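# Transfer four plates from gray tray to blue tray

## Task

Take every one of the four plates off the gray tray and set them on the blue tray so each lies flat. The gray tray must be left just as it started. Nothing counts if it stays put only because the robot is holding it at the end. Finish by releasing everything and pulling the arms away.

## Robot and tools

ROBOT. Two Kinova Gen3 arms with seven joints each, named left_arm and right_arm. Each carries a vacuum suction cup instead of fingers. Their bases sit at about (+0.050, +0.371, 0) m for left_arm and (-0.051, -0.375, 0) m for right_arm.

FRAMES. Every reported pose uses one scene frame. Its origin is on the table top midway between the arms, +x points out across the table, +z points up, and left_arm is on the +y side. The words left and right are arm names only, not sides of a picture. The controlled point of each arm is its cup point, the centre of the cup rim when free. The cup faces along that point's own +z axis. Starting about 7 cm back from the rim, the tool body and wrist camera stick out up to about 8 cm sideways, so leave clearance.

execute_actions(actions). actions is a list of actions run in order; an empty list just returns the current state and images. One action is a table of 1 to 15 rows, each row lasting one control step of 1/30 s; if fewer than 15 rows are given, the last row is repeated to fill the 15 steps. Each row is a single list of 14 numbers, each between -1 and 1, covering both arms even when one stays idle: left_arm dx, dy, dz, rx, ry, rz, suction, then right_arm dx, dy, dz, rx, ry, rz, suction. The six motion numbers are an offset, not a pose: they are measured in the cup point's own axes from where that cup point was when the action began (for the first action in a call, from the last pose a result reported). Every row refers back to that same starting pose, not to the row before. Scale: 1.0 equals 0.6 m of travel or 180 degrees of turn. rx, ry, rz form one rotation vector. On each step the commanded pose is clipped to at most 70 mm and 16 degrees away from the measured pose, so long offsets need several actions; after an action an arm may creep on up to its last clipped pose.

SUCTION NUMBER. +1 requests full vacuum (roughly 55 kPa under ambient); smaller values request that share of it; 0.05 or less switches it off. It keeps its last value, but a 0 you send is obeyed, so repeat the current value for a tool you want unchanged.

move(target, speed, blocking). target is one 14-number row laid out exactly as above, offsets from the pose in the most recent result that showed one. Each cup point follows a straight line; both arms finish together, in 0.5 to 10 s, and stop after 10 s even if short. speed is the path top speed in m/s, 0.002 to 0.5, default 0.25; rotation is capped at twice that in rad/s. The suction values are applied at the start. Paths ignore obstacles and the other arm, and the real motion can lag, drift or overshoot the set speed, especially with a nearly straight arm. Faster contact and aiming farther past a surface both mean harder impacts. With blocking=false you get a result after 0.5 s while motion continues; then use wait or stop before sending more actions or moves. The result adds a move: line giving the ending (done, off_target, moving, held, fault), which limits acted (paced: pose clipped; held: a check blocked steps, after which the arm may jump ahead fast), and each cup point's remaining distance.

wait(seconds), 0 to 10: lets time pass with the last commands held; returns early if a running move ends. stop(): brakes a running move; it needs room, more when fast. zoom_image(camera, region): camera is cam_high, cam_left_wrist or cam_right_wrist; region is [x0, y0, x1, y1] in pixels of that 672x504 image, no larger than 504 by 504. read_manual(section) only returns licence text. finished_scene(scene) ends the current scene with its number; it is final, so the plates must already be placed and released.

RESULTS. The state line shows each cup point's position (m) and quaternion wxyz in the scene frame; it can be slightly wrong at long reach. Hand target lines give where the controller is now driving each cup point. A pose unreachable line means a clearance check altered or blocked that arm's command. Step readings list cup positions at some steps, with HELD marking steps where an arm was held back. suction_measured shows the vacuum reached; part_present turns 1 at 0.50 and back to 0 below 0.45. Joint positions and torques are listed too; torques carry offsets and noise. MOTOR HOT appears at 60 °C; at 75 °C an over-temperature fault lets that arm sag, so do not hold loads longer than needed.

PICKING AND PLACING. Switch suction on and press the 29 mm rim squarely onto a smooth flat patch of the plate so it seals all round; keep it off edges, holes and seams. Without a seal the reading stays near 0; a good seal settles within 0.15 of the request and dips up to 0.04 as the pump cycles. Under vacuum the cup shortens, so the held plate sits up to about 10 mm nearer the tool, and vacuum alone can lift a resting plate. To release, set the plate down so it rests, switch suction off, then rise at least 15 mm. If the cup seals to the table, turn suction off to free it. To keep an arm still, send the offset back to its desired pose in the first call, then zeros.

AVOID. Do not drop or knock anything off the table, which ends the scene. Do not let the arms hit or press each other. Excess contact torque (48 N m on the first four joints, 30.2 N m on the wrist joints) causes a torque fault: the arm freezes for 10 s and the rest of the call is skipped. Avoid slams, hard pushes and slipping plates; loose objects may occasionally be nudged by outside pushes.

Each tool is called after "Call:" by a JSON object that holds its "fn" and its "kwargs", one argument or row to a line.

## Session

Call:
{"fn": "execute_actions", "kwargs": {
  "actions": []
}}

Call:
{"fn": "zoom_image", "kwargs": {
  "camera": "cam_high",
  "region": [120,60,520,440]
}}

Scene clock: 0.00 s.
left_arm: end_effector_position=(+0.4943, +0.4480, +0.2087) suction_measured=0.01 part_present=0 end_effector_quat_wxyz=(+0.003, -0.340, +0.940, -0.001) | right_arm: end_effector_position=(+0.3974, -0.4178, +0.2085) suction_measured=0.00 part_present=0 end_effector_quat_wxyz=(+0.002, +0.304, +0.953, +0.001)
Joint positions: left_arm=[-0.056  0.429 -0.003  1.656  0.002  1.05  -2.677] | right_arm=[-0.055  0.429 -0.003  1.657  0.     1.051  2.563]
Joint velocities: left_arm=[-0.    -0.001  0.     0.    -0.001 -0.     0.   ] | right_arm=[ 0.     0.001  0.001 -0.001  0.     0.    -0.001]
Joint torques (N m, as the joint torque sensors report them, + toward a larger angle): no reading
Hand target (left_arm): +0.494, +0.448, +0.209; +0.003, -0.340, +0.940, -0.001
Hand target (right_arm): +0.397, -0.418, +0.208; +0.002, +0.304, +0.953, +0.001

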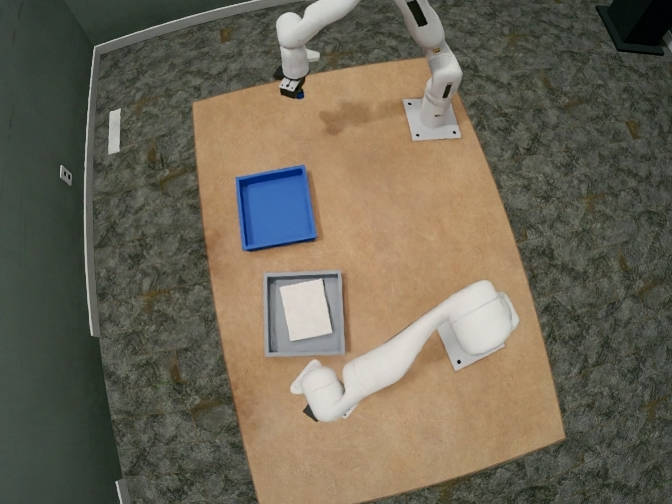

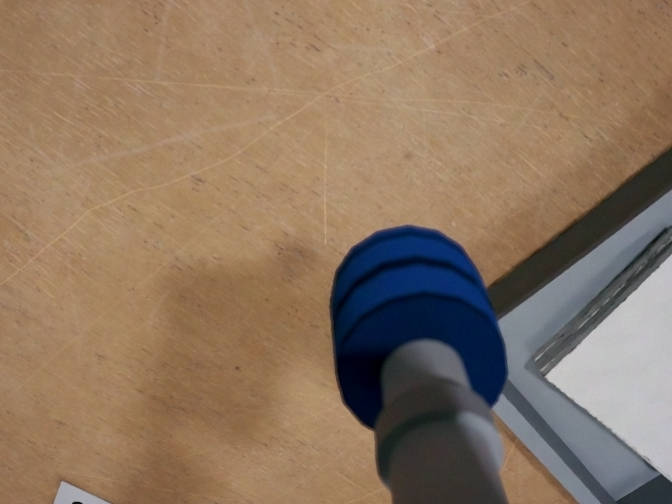

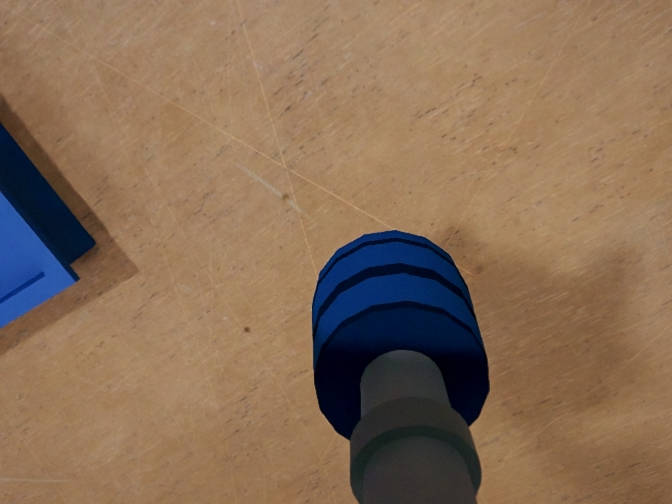

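Region (120, 60, 520, 440) of cam_high's 672x504 image, scaled by 1.260, with more detail than that image has; it fills the top 479 rows of this view, and the rest is white.

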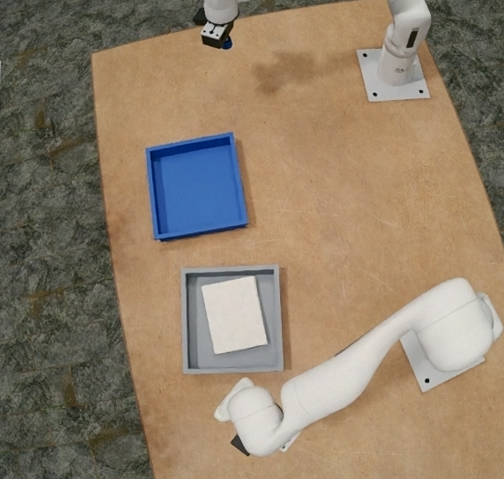

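Call:
{"fn": "move", "kwargs": {
  "target": [0.264,-0.344,0.03,0,0,0,0,0,0,0,0,0,0,0],
  "speed": 0.4
}}

Scene clock: 1.70 s.
left_arm: end_effector_position=(+0.5049, +0.1876, +0.1909) suction_measured=0.01 part_present=0 end_effector_quat_wxyz=(+0.002, -0.340, +0.940, -0.002) | right_arm: end_effector_position=(+0.3974, -0.4178, +0.2085) suction_measured=0.00 part_present=0 end_effector_quat_wxyz=(+0.002, +0.304, +0.953, +0.001)
Joint positions: left_arm=[ 0.448  0.533  0.083  1.548 -0.048  1.057 -2.074] | right_arm=[-0.055  0.429 -0.003  1.657  0.     1.051  2.563]
Joint velocities: left_arm=[ 0.002  0.003  0.002 -0.     0.001  0.     0.001] | right_arm=[-0.001  0.     0.    -0.     0.002 -0.     0.001]
Joint torques (N m, as the joint torque sensors report them, + toward a larger angle): left_arm=[ -0.62 -16.37   0.53  -5.87  -0.13   0.12  -0.1 ] | right_arm=[ -0.21 -13.51   0.07  -7.36   0.11   0.01   0.02]
Hand target (left_arm): +0.505, +0.187, +0.191; +0.002, -0.340, +0.940, -0.002
Hand target (right_arm): +0.397, -0.418, +0.208; +0.002, +0.304, +0.953, +0.001
Off the commanded pose (left_arm): 0.001 m, 0 deg.
Off the commanded pose (right_arm): 0.000 m, 0 deg.
move: done
camera_calibration (this result's frames):
cam_left_wrist: T_world_to_cam=[[0.610166, -0.79175, -0.0288119, -0.137796], [-0.737412, -0.580836, 0.344752, 0.42465], [-0.289692, -0.18911, -0.938252, 0.45898], [0, 0, 0, 1]] pos_world=[0.530183, 0.224349, 0.280269]
cam_right_wrist: T_world_to_cam=[[-0.536657, -0.842859, -0.0398621, -0.117811], [-0.796524, 0.490433, 0.353589, 0.457001], [-0.278476, 0.221507, -0.934551, 0.501182], [0, 0, 0, 1]] pos_world=[0.440355, -0.434442, 0.302094]

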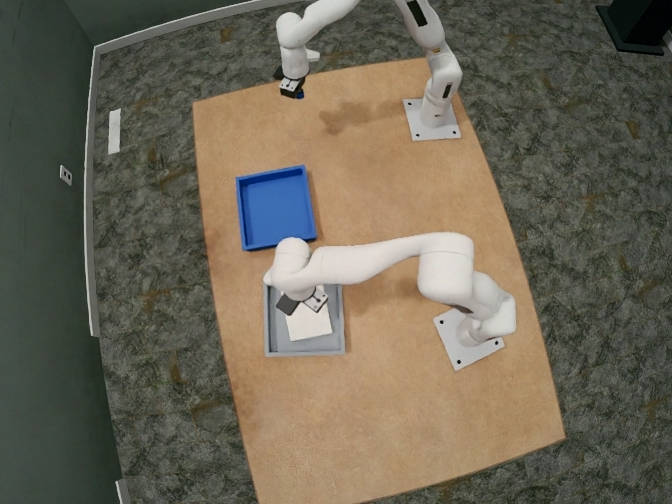

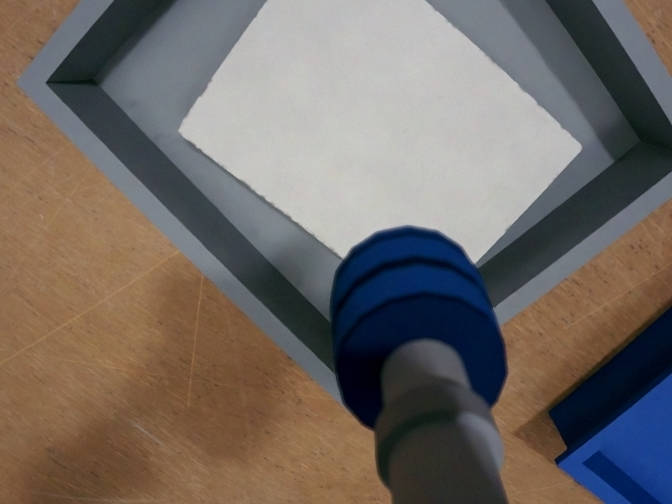

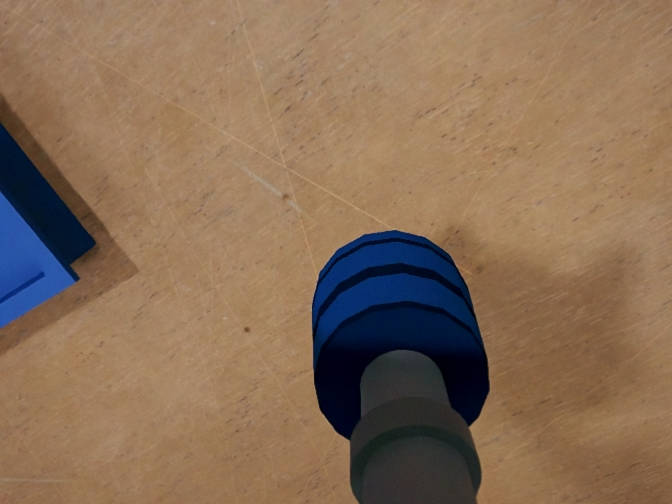

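Call:
{"fn": "move", "kwargs": {
  "target": [-0.013,-0.004,0.25,0,0,0,0,0,0,0,0,0,0,0],
  "speed": 0.3
}}

Call:
{"fn": "move", "kwargs": {
  "target": [0,0,0.03,0,0,0,1,0,0,0,0,0,0,0],
  "speed": 0.03
}}

Scene clock: 3.03 s.
left_arm: end_effector_position=(+0.5131, +0.1909, +0.0411) suction_measured=0.01 part_present=0 end_effector_quat_wxyz=(+0.003, -0.340, +0.940, -0.002) | right_arm: end_effector_position=(+0.3974, -0.4178, +0.2085) suction_measured=0.00 part_present=0 end_effector_quat_wxyz=(+0.002, +0.304, +0.953, +0.001)
Joint positions: left_arm=[ 0.453  0.772  0.06   1.677 -0.067  0.688 -2.07 ] | right_arm=[-0.055  0.429 -0.003  1.657  0.     1.051  2.563]
Joint velocities: left_arm=[ 0.     0.005 -0.    -0.    -0.     0.     0.001] | right_arm=[ 0.001  0.001  0.     0.     0.    -0.001 -0.   ]
Joint torques (N m, as the joint torque sensors report them, + toward a larger angle): left_arm=[ -0.45 -18.06   0.93  -4.18   0.03   0.03   0.05] | right_arm=[ -0.14 -13.52   0.13  -7.43   0.03   0.08   0.17]
Hand target (left_arm): +0.513, +0.191, +0.041; +0.002, -0.340, +0.940, -0.001
Hand target (right_arm): +0.397, -0.418, +0.208; +0.002, +0.304, +0.953, +0.001
Off the commanded pose (left_arm): 0.001 m, 0 deg.
Off the commanded pose (right_arm): 0.000 m, 0 deg.
move: done
camera_calibration (this result's frames):
cam_left_wrist: T_world_to_cam=[[0.610333, -0.791614, -0.0289992, -0.144597], [-0.737585, -0.581266, 0.343654, 0.484446], [-0.288898, -0.188354, -0.938648, 0.320926], [0, 0, 0, 1]] pos_world=[0.538287, 0.227575, 0.130561]
cam_right_wrist: T_world_to_cam=[[-0.536657, -0.842859, -0.0398623, -0.117811], [-0.796524, 0.490433, 0.353588, 0.457002], [-0.278475, 0.221507, -0.934551, 0.501182], [0, 0, 0, 1]] pos_world=[0.440356, -0.434442, 0.302094]

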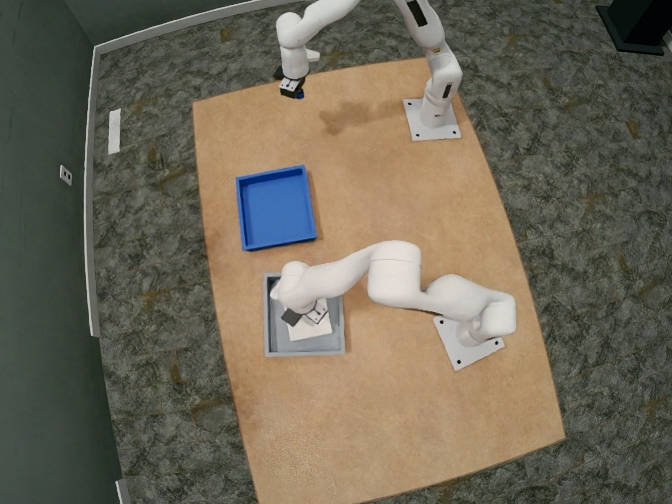

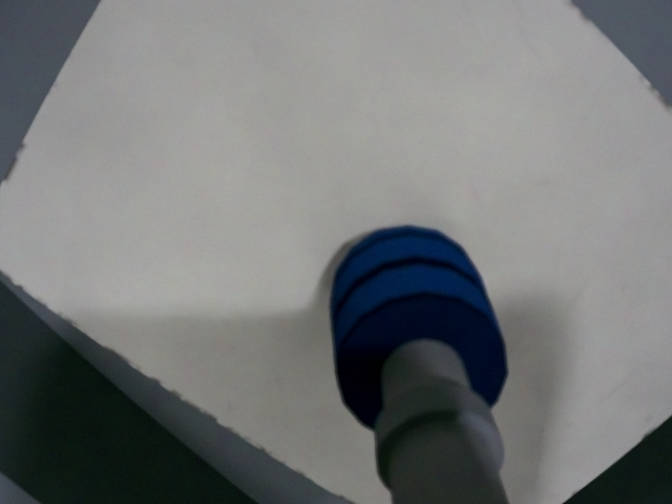

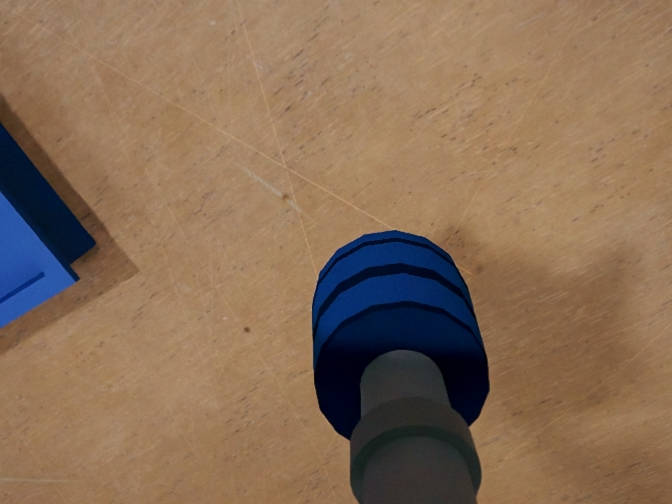

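Scene clock: 3.87 s.
left_arm: end_effector_position=(+0.5130, +0.1909, +0.0230) suction_measured=0.64 part_present=1 end_effector_quat_wxyz=(+0.003, -0.340, +0.940, -0.001) | right_arm: end_effector_position=(+0.3974, -0.4178, +0.2085) suction_measured=0.00 part_present=0 end_effector_quat_wxyz=(+0.002, +0.304, +0.953, +0.001)
Joint positions: left_arm=[ 0.455  0.806  0.056  1.684 -0.069  0.647 -2.068] | right_arm=[-0.055  0.429 -0.003  1.657  0.     1.051  2.563]
Joint velocities: left_arm=[ 0.    -0.002  0.    -0.002  0.001 -0.001 -0.   ] | right_arm=[-0.001  0.001  0.     0.    -0.002 -0.    -0.001]
Joint torques (N m, as the joint torque sensors report them, + toward a larger angle): left_arm=[ -0.62 -18.58   0.94  -4.62  -0.05   0.13   0.05] | right_arm=[ -0.24 -13.38   0.03  -7.26   0.01   0.04   0.02]
Hand target (left_arm): +0.513, +0.191, +0.023; +0.003, -0.340, +0.940, -0.002
Hand target (right_arm): +0.397, -0.418, +0.208; +0.002, +0.304, +0.953, +0.001
Off the commanded pose (left_arm): 0.000 m, 0 deg.
Off the commanded pose (right_arm): 0.000 m, 0 deg.
move: done
camera_calibration (this result's frames):
cam_left_wrist: T_world_to_cam=[[0.610332, -0.791602, -0.0293309, -0.145031], [-0.737493, -0.581349, 0.34371, 0.490649], [-0.289134, -0.188146, -0.938618, 0.304011], [0, 0, 0, 1]] pos_world=[0.538267, 0.22763, 0.112455]
cam_right_wrist: T_world_to_cam=[[-0.536657, -0.842858, -0.0398625, -0.117811], [-0.796525, 0.490433, 0.353588, 0.457003], [-0.278474, 0.221507, -0.934552, 0.501182], [0, 0, 0, 1]] pos_world=[0.440357, -0.434442, 0.302094]

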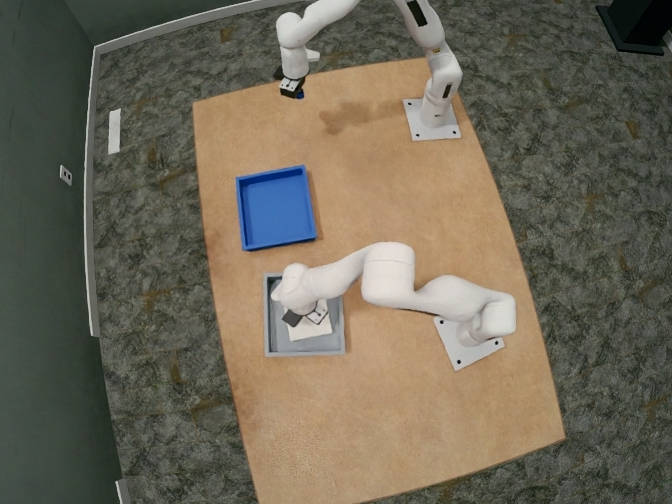

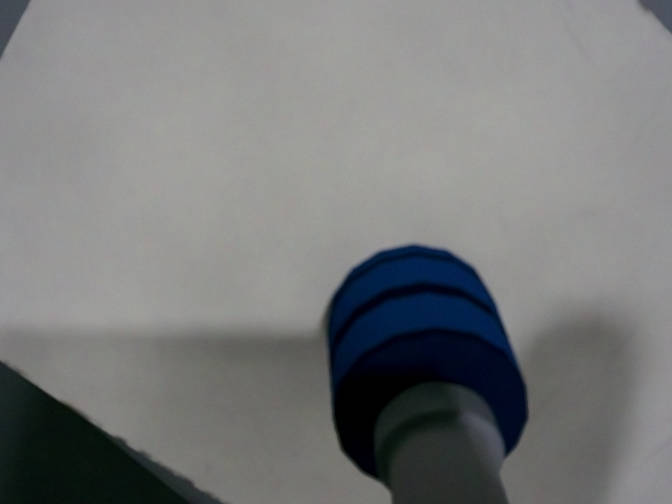

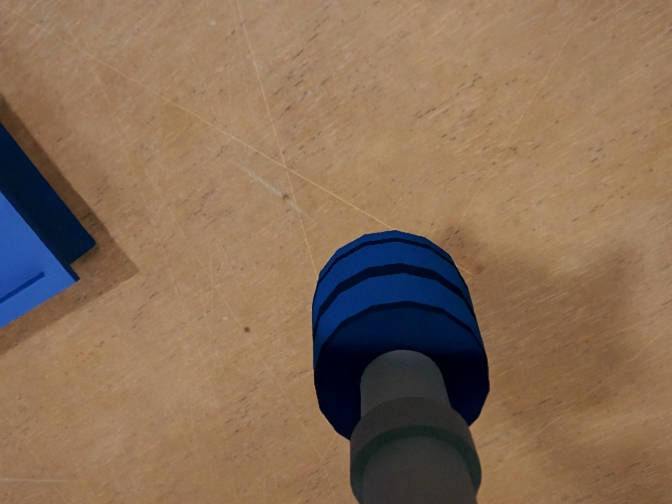

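Call:
{"fn": "move", "kwargs": {
  "target": [0,0,-0.1,0,0,0,1,0,0,0,0,0,0,0],
  "speed": 0.12
}}

Call:
{"fn": "zoom_image", "kwargs": {
  "camera": "cam_high",
  "region": [250,270,360,370]
}}

Scene clock: 4.83 s.
left_arm: end_effector_position=(+0.5127, +0.1909, +0.0827) suction_measured=1.00 part_present=1 end_effector_quat_wxyz=(+0.002, -0.340, +0.940, -0.001) | right_arm: end_effector_position=(+0.3974, -0.4178, +0.2085) suction_measured=0.00 part_present=0 end_effector_quat_wxyz=(+0.002, +0.304, +0.953, +0.001)
Joint positions: left_arm=[ 0.448  0.699  0.067  1.652 -0.062  0.787 -2.074] | right_arm=[-0.055  0.429 -0.003  1.657  0.     1.051  2.563]
Joint velocities: left_arm=[-0.001 -0.005 -0.    -0.001  0.001  0.    -0.   ] | right_arm=[ 0.001 -0.001  0.001 -0.    -0.    -0.001 -0.001]
Joint torques (N m, as the joint torque sensors report them, + toward a larger angle): left_arm=[ -0.51 -18.51   0.85  -4.96  -0.01   0.07  -0.12] | right_arm=[ -0.16 -13.55  -0.08  -7.2    0.04   0.05   0.16]
Hand target (left_arm): +0.513, +0.191, +0.083; +0.002, -0.340, +0.940, -0.002
Hand target (right_arm): +0.397, -0.418, +0.208; +0.002, +0.304, +0.953, +0.001
Off the commanded pose (left_arm): 0.000 m, 0 deg.
Off the commanded pose (right_arm): 0.000 m, 0 deg.
move: done
camera_calibration (this result's frames):
cam_left_wrist: T_world_to_cam=[[0.610279, -0.791634, -0.0295849, -0.143064], [-0.737269, -0.581238, 0.344379, 0.469636], [-0.289818, -0.188355, -0.938364, 0.360308], [0, 0, 0, 1]] pos_world=[0.53798, 0.227582, 0.172135]
cam_right_wrist: T_world_to_cam=[[-0.536657, -0.842858, -0.0398625, -0.11781], [-0.796525, 0.490433, 0.353587, 0.457004], [-0.278474, 0.221506, -0.934552, 0.501182], [0, 0, 0, 1]] pos_world=[0.440357, -0.434442, 0.302093]

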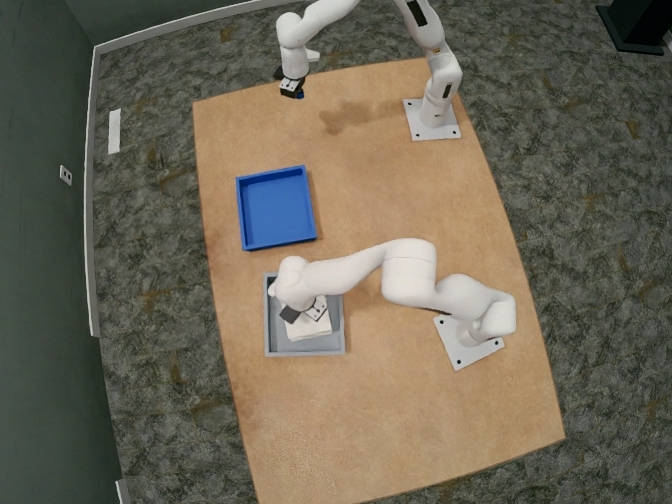

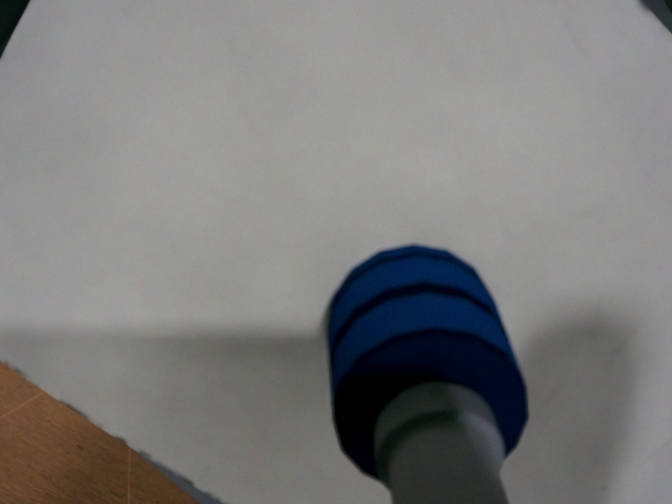

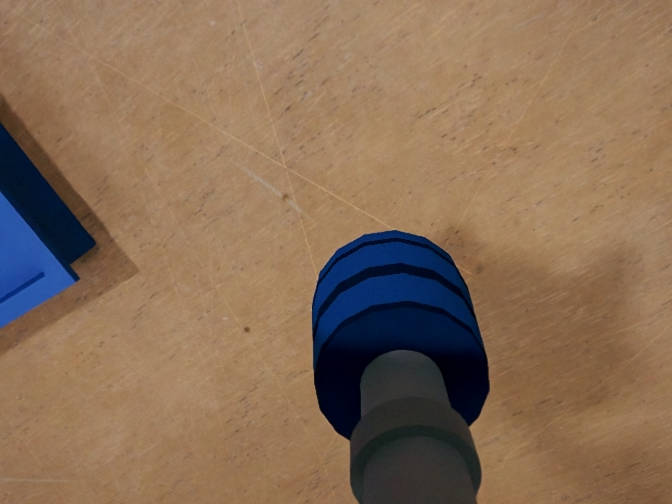

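Region (250, 270, 360, 370) of cam_high's 672x504 image, scaled by 4.582, with more detail than that image has; it fills the top 458 rows of this view, and the rest is white.

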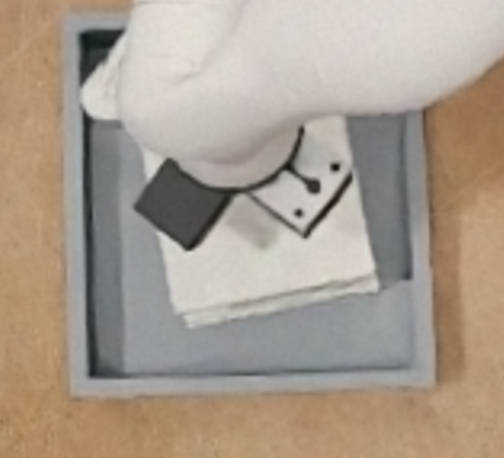

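Call:
{"fn": "move", "kwargs": {
  "target": [0.327,-0.424,0,0,0,0,1,0,0,0,0,0,0,0],
  "speed": 0.35
}}

Call:
{"fn": "zoom_image", "kwargs": {
  "camera": "cam_high",
  "region": [220,140,360,270]
}}

Scene clock: 6.60 s.
left_arm: end_effector_position=(+0.5246, -0.1312, +0.0843) suction_measured=0.98 part_present=1 end_effector_quat_wxyz=(+0.002, -0.339, +0.941, -0.003) | right_arm: end_effector_position=(+0.3974, -0.4178, +0.2085) suction_measured=0.00 part_present=0 end_effector_quat_wxyz=(+0.002, +0.304, +0.953, +0.001)
Joint positions: left_arm=[ 0.923  1.142  0.085  0.662 -0.08   1.332 -1.642] | right_arm=[-0.055  0.429 -0.003  1.657  0.     1.051  2.563]
Joint velocities: left_arm=[ 0.003  0.017  0.    -0.009 -0.     0.003  0.001] | right_arm=[ 0.002 -0.    -0.    -0.     0.    -0.     0.   ]
Joint torques (N m, as the joint torque sensors report them, + toward a larger angle): left_arm=[ -0.43 -25.28   0.96  -6.87  -0.11   0.    -0.01] | right_arm=[ -0.15 -13.52   0.18  -7.32  -0.01   0.14   0.2 ]
Hand target (left_arm): +0.524, -0.131, +0.083; +0.001, -0.339, +0.941, -0.002
Hand target (right_arm): +0.397, -0.418, +0.208; +0.002, +0.304, +0.953, +0.001
Off the commanded pose (left_arm): 0.002 m, 0 deg.
Off the commanded pose (right_arm): 0.000 m, 0 deg.
move: done
camera_calibration (this result's frames):
cam_left_wrist: T_world_to_cam=[[0.608861, -0.792814, -0.0270993, -0.404845], [-0.738353, -0.578865, 0.34605, 0.291396], [-0.29004, -0.190688, -0.937825, 0.304402], [0, 0, 0, 1]] pos_world=[0.549937, -0.0942417, 0.173667]
cam_right_wrist: T_world_to_cam=[[-0.536658, -0.842858, -0.0398627, -0.11781], [-0.796525, 0.490434, 0.353586, 0.457005], [-0.278473, 0.221506, -0.934552, 0.501181], [0, 0, 0, 1]] pos_world=[0.440358, -0.434443, 0.302093]

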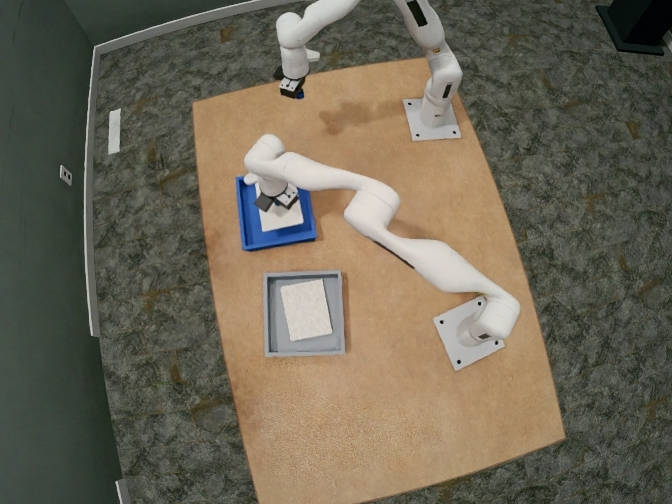

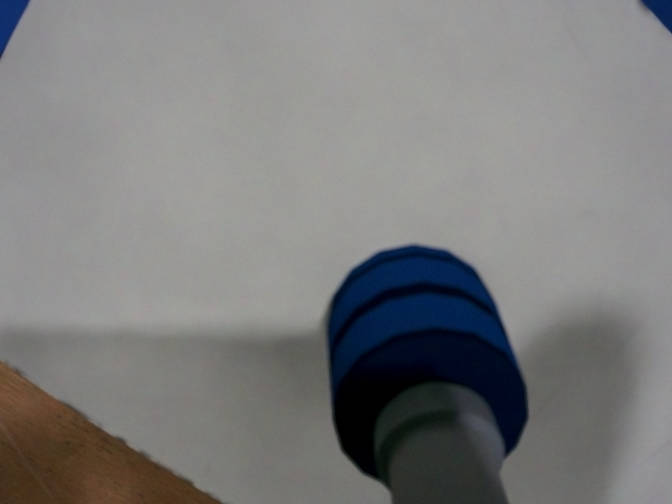

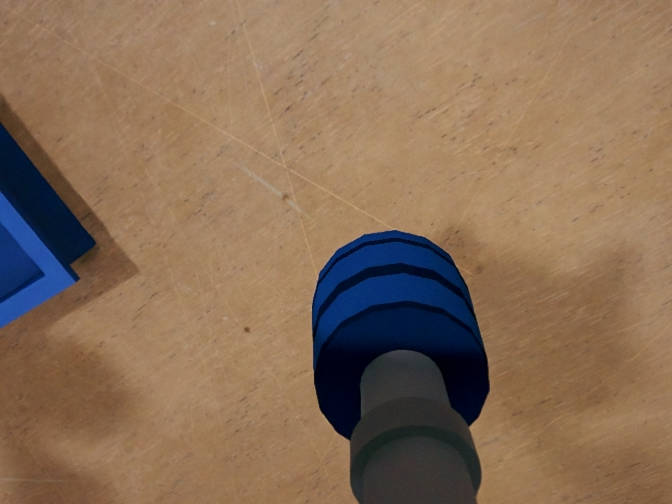

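Region (220, 140, 360, 270) of cam_high's 672x504 image, scaled by 3.600, with more detail than that image has; it fills the top 468 rows of this view, and the rest is white.

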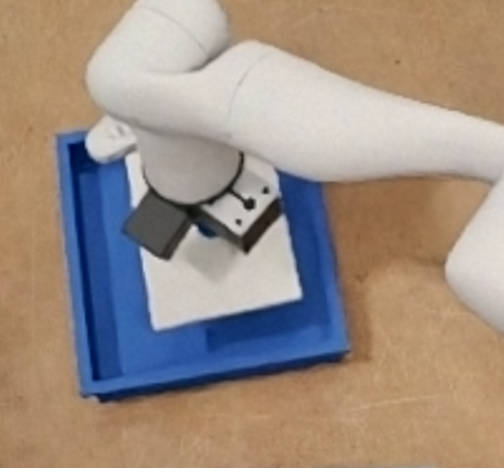

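Call:
{"fn": "move", "kwargs": {
  "target": [0,0,0.11,0,0,0,1,0,0,0,0,0,0,0],
  "speed": 0.15
}}

Call:
{"fn": "move", "kwargs": {
  "target": [0,0,0.016,0,0,0,1,0,0,0,0,0,0,0],
  "speed": 0.025
}}

Scene clock: 7.67 s.
left_arm: end_effector_position=(+0.5249, -0.1314, +0.0185) suction_measured=0.99 part_present=1 end_effector_quat_wxyz=(+0.002, -0.339, +0.941, -0.003) | right_arm: end_effector_position=(+0.3974, -0.4178, +0.2085) suction_measured=0.00 part_present=0 end_effector_quat_wxyz=(+0.002, +0.304, +0.953, +0.001)
Joint positions: left_arm=[ 0.923  1.215  0.08   0.716 -0.081  1.206 -1.639] | right_arm=[-0.055  0.429 -0.003  1.657  0.     1.051  2.563]
Joint velocities: left_arm=[ 0.     0.005  0.    -0.001  0.    -0.    -0.001] | right_arm=[-0.     0.     0.001 -0.     0.001 -0.001 -0.001]
Joint torques (N m, as the joint torque sensors report them, + toward a larger angle): left_arm=[ -0.41 -25.55   1.    -6.63  -0.01   0.12  -0.13] | right_arm=[ -0.18 -13.41   0.06  -7.26   0.06   0.08  -0.01]
Hand target (left_arm): +0.525, -0.131, +0.018; +0.002, -0.339, +0.941, -0.003
Hand target (right_arm): +0.397, -0.418, +0.208; +0.002, +0.304, +0.953, +0.001
Off the commanded pose (left_arm): 0.000 m, 0 deg.
Off the commanded pose (right_arm): 0.000 m, 0 deg.
move: done
camera_calibration (this result's frames):
cam_left_wrist: T_world_to_cam=[[0.608909, -0.792785, -0.0268609, -0.406973], [-0.738429, -0.578878, 0.345865, 0.314334], [-0.289746, -0.190766, -0.9379, 0.242581], [0, 0, 0, 1]] pos_world=[0.55021, -0.0944049, 0.107868]
cam_right_wrist: T_world_to_cam=[[-0.536658, -0.842858, -0.039863, -0.117809], [-0.796525, 0.490434, 0.353586, 0.457006], [-0.278473, 0.221507, -0.934552, 0.501181], [0, 0, 0, 1]] pos_world=[0.440359, -0.434443, 0.302093]

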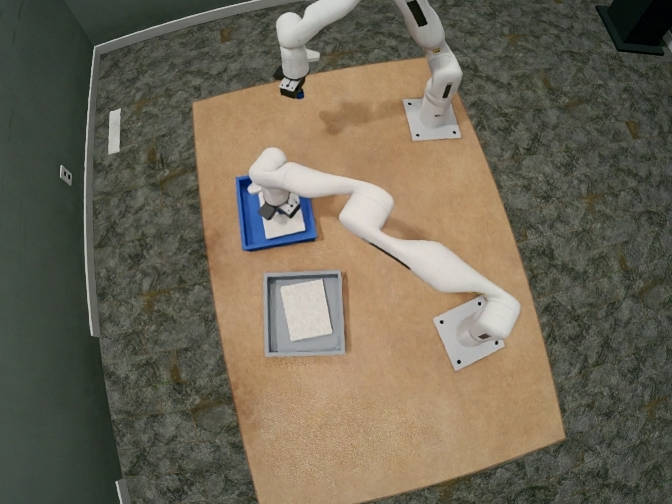

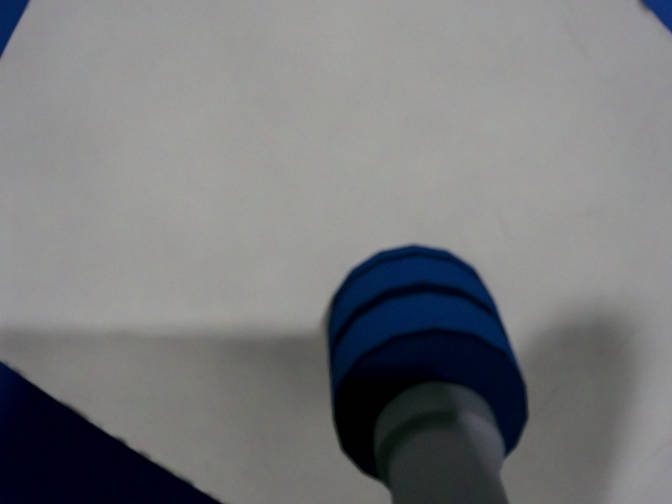

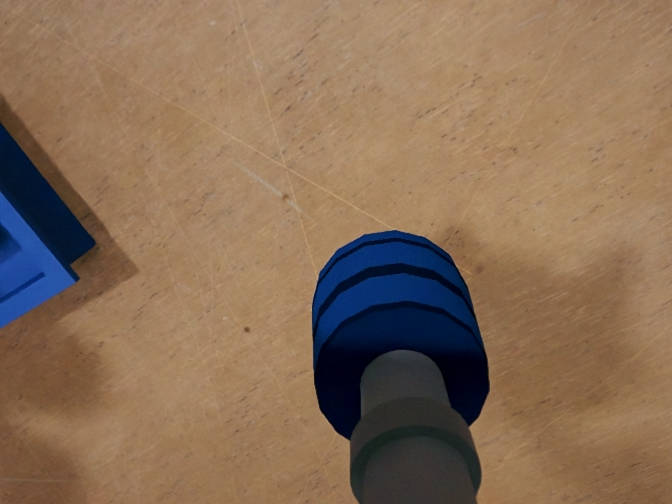

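Scene clock: 8.37 s.
left_arm: end_effector_position=(+0.5249, -0.1314, +0.0090) suction_measured=0.99 part_present=1 end_effector_quat_wxyz=(+0.002, -0.339, +0.941, -0.003) | right_arm: end_effector_position=(+0.3974, -0.4178, +0.2085) suction_measured=0.00 part_present=0 end_effector_quat_wxyz=(+0.002, +0.304, +0.953, +0.001)
Joint positions: left_arm=[ 0.923  1.227  0.079  0.719 -0.081  1.191 -1.639] | right_arm=[-0.055  0.429 -0.003  1.657  0.     1.051  2.563]
Joint velocities: left_arm=[-0.     0.001  0.     0.     0.     0.     0.001] | right_arm=[ 0.002 -0.    -0.001 -0.     0.001  0.    -0.002]
Joint torques (N m, as the joint torque sensors report them, + toward a larger angle): left_arm=[ -0.27 -25.7    1.18  -6.62  -0.05   0.01   0.01] | right_arm=[ -0.24 -13.49   0.03  -7.57   0.12   0.13   0.11]
Hand target (left_arm): +0.525, -0.131, +0.009; +0.002, -0.339, +0.941, -0.003
Hand target (right_arm): +0.397, -0.418, +0.208; +0.002, +0.304, +0.953, +0.001
Off the commanded pose (left_arm): 0.000 m, 0 deg.
Off the commanded pose (right_arm): 0.000 m, 0 deg.
move: done
camera_calibration (this result's frames):
cam_left_wrist: T_world_to_cam=[[0.608908, -0.792788, -0.0268032, -0.407285], [-0.738452, -0.578867, 0.345834, 0.31767], [-0.289688, -0.190788, -0.937913, 0.233596], [0, 0, 0, 1]] pos_world=[0.550253, -0.0944348, 0.0983152]
cam_right_wrist: T_world_to_cam=[[-0.536657, -0.842858, -0.0398632, -0.117809], [-0.796525, 0.490434, 0.353586, 0.457007], [-0.278472, 0.221506, -0.934552, 0.501181], [0, 0, 0, 1]] pos_world=[0.440359, -0.434443, 0.302092]

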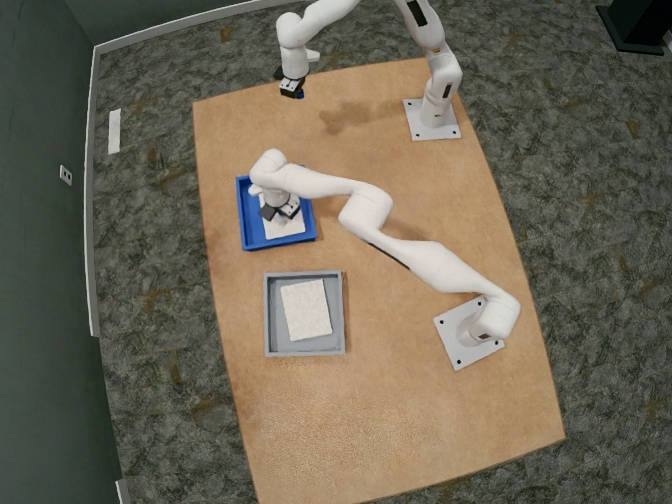

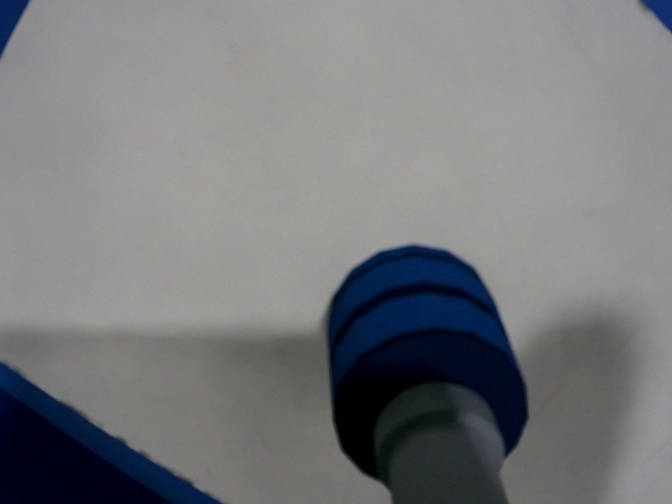

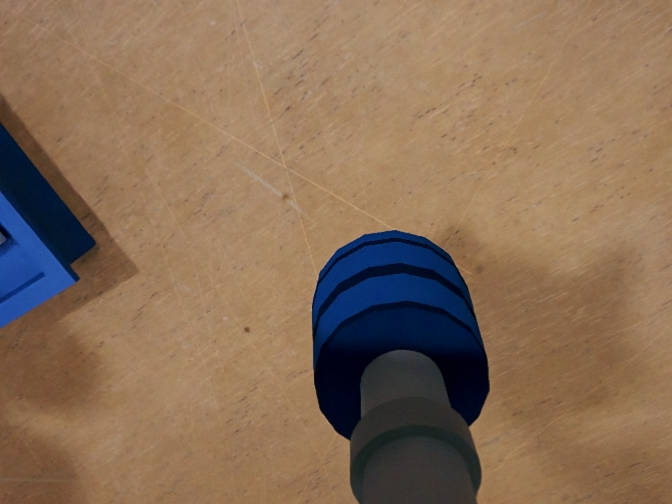

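Call:
{"fn": "move", "kwargs": {
  "target": [0,0,0.007,0,0,0,1,0,0,0,0,0,0,0],
  "speed": 0.02
}}

Scene clock: 9.20 s.
left_arm: end_effector_position=(+0.5250, -0.1314, +0.0048) suction_measured=0.99 part_present=1 end_effector_quat_wxyz=(+0.002, -0.339, +0.941, -0.003) | right_arm: end_effector_position=(+0.3974, -0.4178, +0.2085) suction_measured=0.00 part_present=0 end_effector_quat_wxyz=(+0.002, +0.304, +0.953, +0.001)
Joint positions: left_arm=[ 0.923  1.233  0.079  0.72  -0.081  1.184 -1.639] | right_arm=[-0.055  0.429 -0.003  1.657  0.     1.051  2.563]
Joint velocities: left_arm=[ 0.  0. -0. -0. -0.  0.  0.] | right_arm=[ 0.001  0.    -0.     0.    -0.    -0.001 -0.001]
Joint torques (N m, as the joint torque sensors report them, + toward a larger angle): left_arm=[ -0.21 -25.79   1.01  -6.54   0.1   -0.14   0.  ] | right_arm=[ -0.2  -13.65   0.06  -7.29   0.13   0.16   0.04]
Hand target (left_arm): +0.525, -0.131, +0.005; +0.002, -0.339, +0.941, -0.003
Hand target (right_arm): +0.397, -0.418, +0.208; +0.002, +0.304, +0.953, +0.001
Off the commanded pose (left_arm): 0.000 m, 0 deg.
Off the commanded pose (right_arm): 0.000 m, 0 deg.
move: done
camera_calibration (this result's frames):
cam_left_wrist: T_world_to_cam=[[0.608907, -0.79279, -0.026776, -0.407422], [-0.738463, -0.578861, 0.345821, 0.319129], [-0.289663, -0.1908, -0.937919, 0.229665], [0, 0, 0, 1]] pos_world=[0.550273, -0.0944487, 0.0941362]
cam_right_wrist: T_world_to_cam=[[-0.536658, -0.842858, -0.0398635, -0.117808], [-0.796525, 0.490434, 0.353585, 0.457008], [-0.278472, 0.221506, -0.934553, 0.501181], [0, 0, 0, 1]] pos_world=[0.44036, -0.434443, 0.302092]

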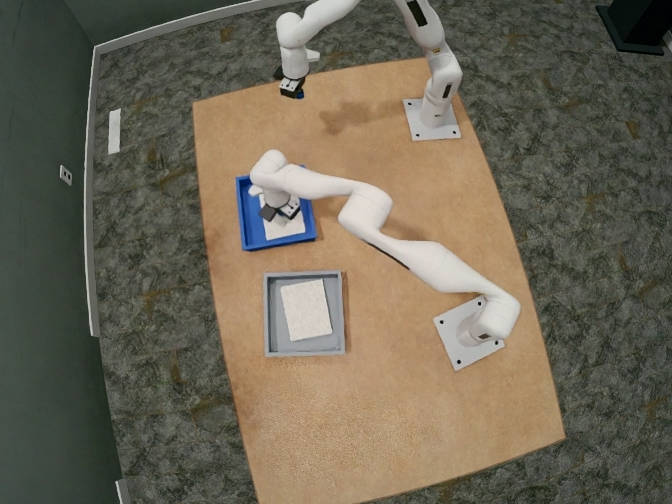

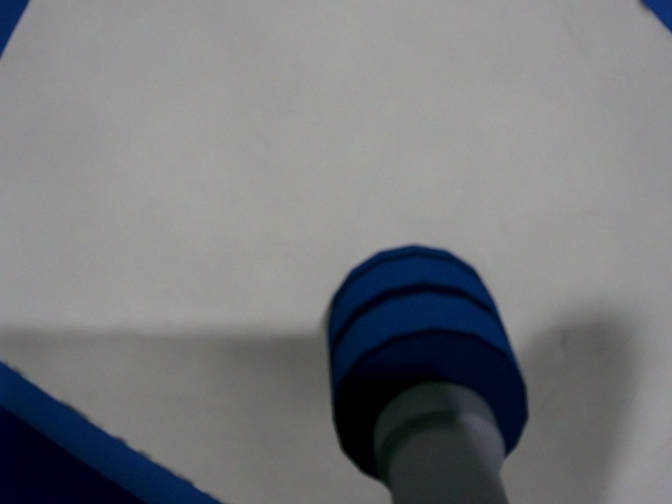

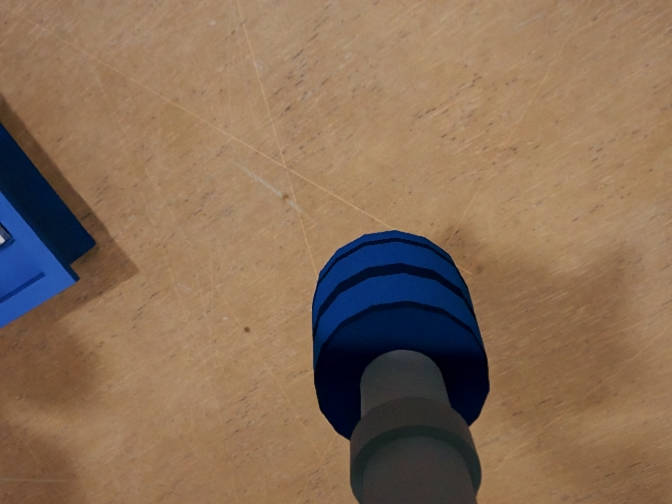

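Call:
{"fn": "move", "kwargs": {
  "target": [0,0,0.005,0,0,0,1,0,0,0,0,0,0,0],
  "speed": 0.02
}}

Scene clock: 10.03 s.
left_arm: end_effector_position=(+0.5252, -0.1316, +0.0024) suction_measured=0.98 part_present=1 end_effector_quat_wxyz=(+0.002, -0.339, +0.941, -0.003) | right_arm: end_effector_position=(+0.3974, -0.4178, +0.2085) suction_measured=0.00 part_present=0 end_effector_quat_wxyz=(+0.002, +0.304, +0.953, +0.001)
Joint positions: left_arm=[ 0.923  1.236  0.079  0.72  -0.081  1.179 -1.639] | right_arm=[-0.055  0.429 -0.003  1.657  0.     1.051  2.563]
Joint velocities: left_arm=[-0.     0.001  0.    -0.    -0.001 -0.     0.001] | right_arm=[ 0.002 -0.001 -0.     0.    -0.001 -0.     0.   ]
Joint torques (N m, as the joint torque sensors report them, + toward a larger angle): left_arm=[ -0.19 -25.13   1.1   -6.32  -0.02  -0.04   0.03] | right_arm=[ -0.14 -13.66   0.09  -7.44   0.04   0.06   0.06]
Hand target (left_arm): +0.525, -0.131, +0.002; +0.002, -0.339, +0.941, -0.003
Hand target (right_arm): +0.397, -0.418, +0.208; +0.002, +0.304, +0.953, +0.001
Off the commanded pose (left_arm): 0.001 m, 0 deg.
Off the commanded pose (right_arm): 0.000 m, 0 deg.
move: done
camera_calibration (this result's frames):
cam_left_wrist: T_world_to_cam=[[0.608927, -0.792804, -0.0258956, -0.407799], [-0.738679, -0.578648, 0.345716, 0.320134], [-0.289069, -0.191387, -0.937982, 0.227041], [0, 0, 0, 1]] pos_world=[0.550427, -0.0946065, 0.0917248]
cam_right_wrist: T_world_to_cam=[[-0.536658, -0.842858, -0.0398636, -0.117808], [-0.796525, 0.490434, 0.353585, 0.457009], [-0.278471, 0.221506, -0.934553, 0.50118], [0, 0, 0, 1]] pos_world=[0.440361, -0.434443, 0.302092]

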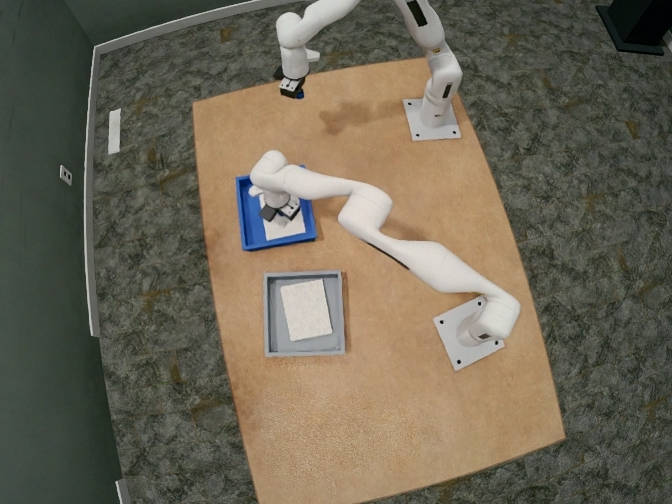

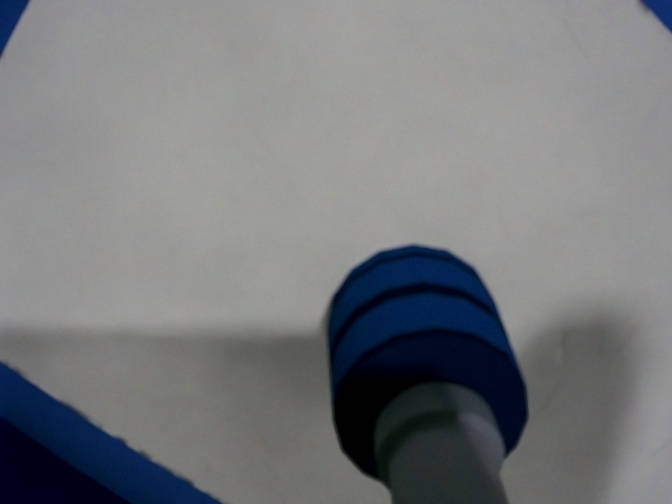

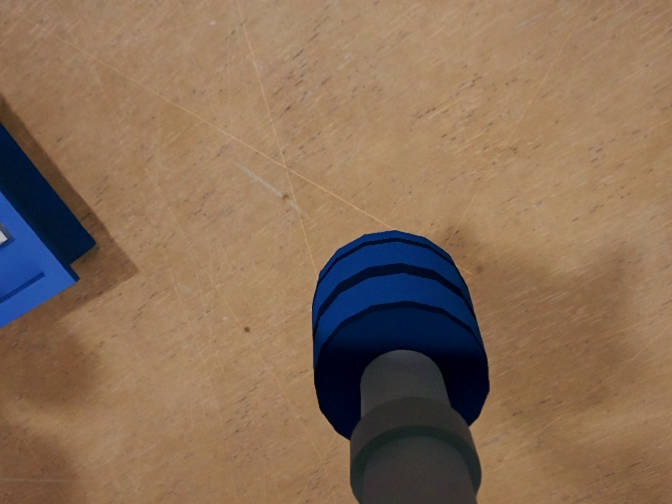

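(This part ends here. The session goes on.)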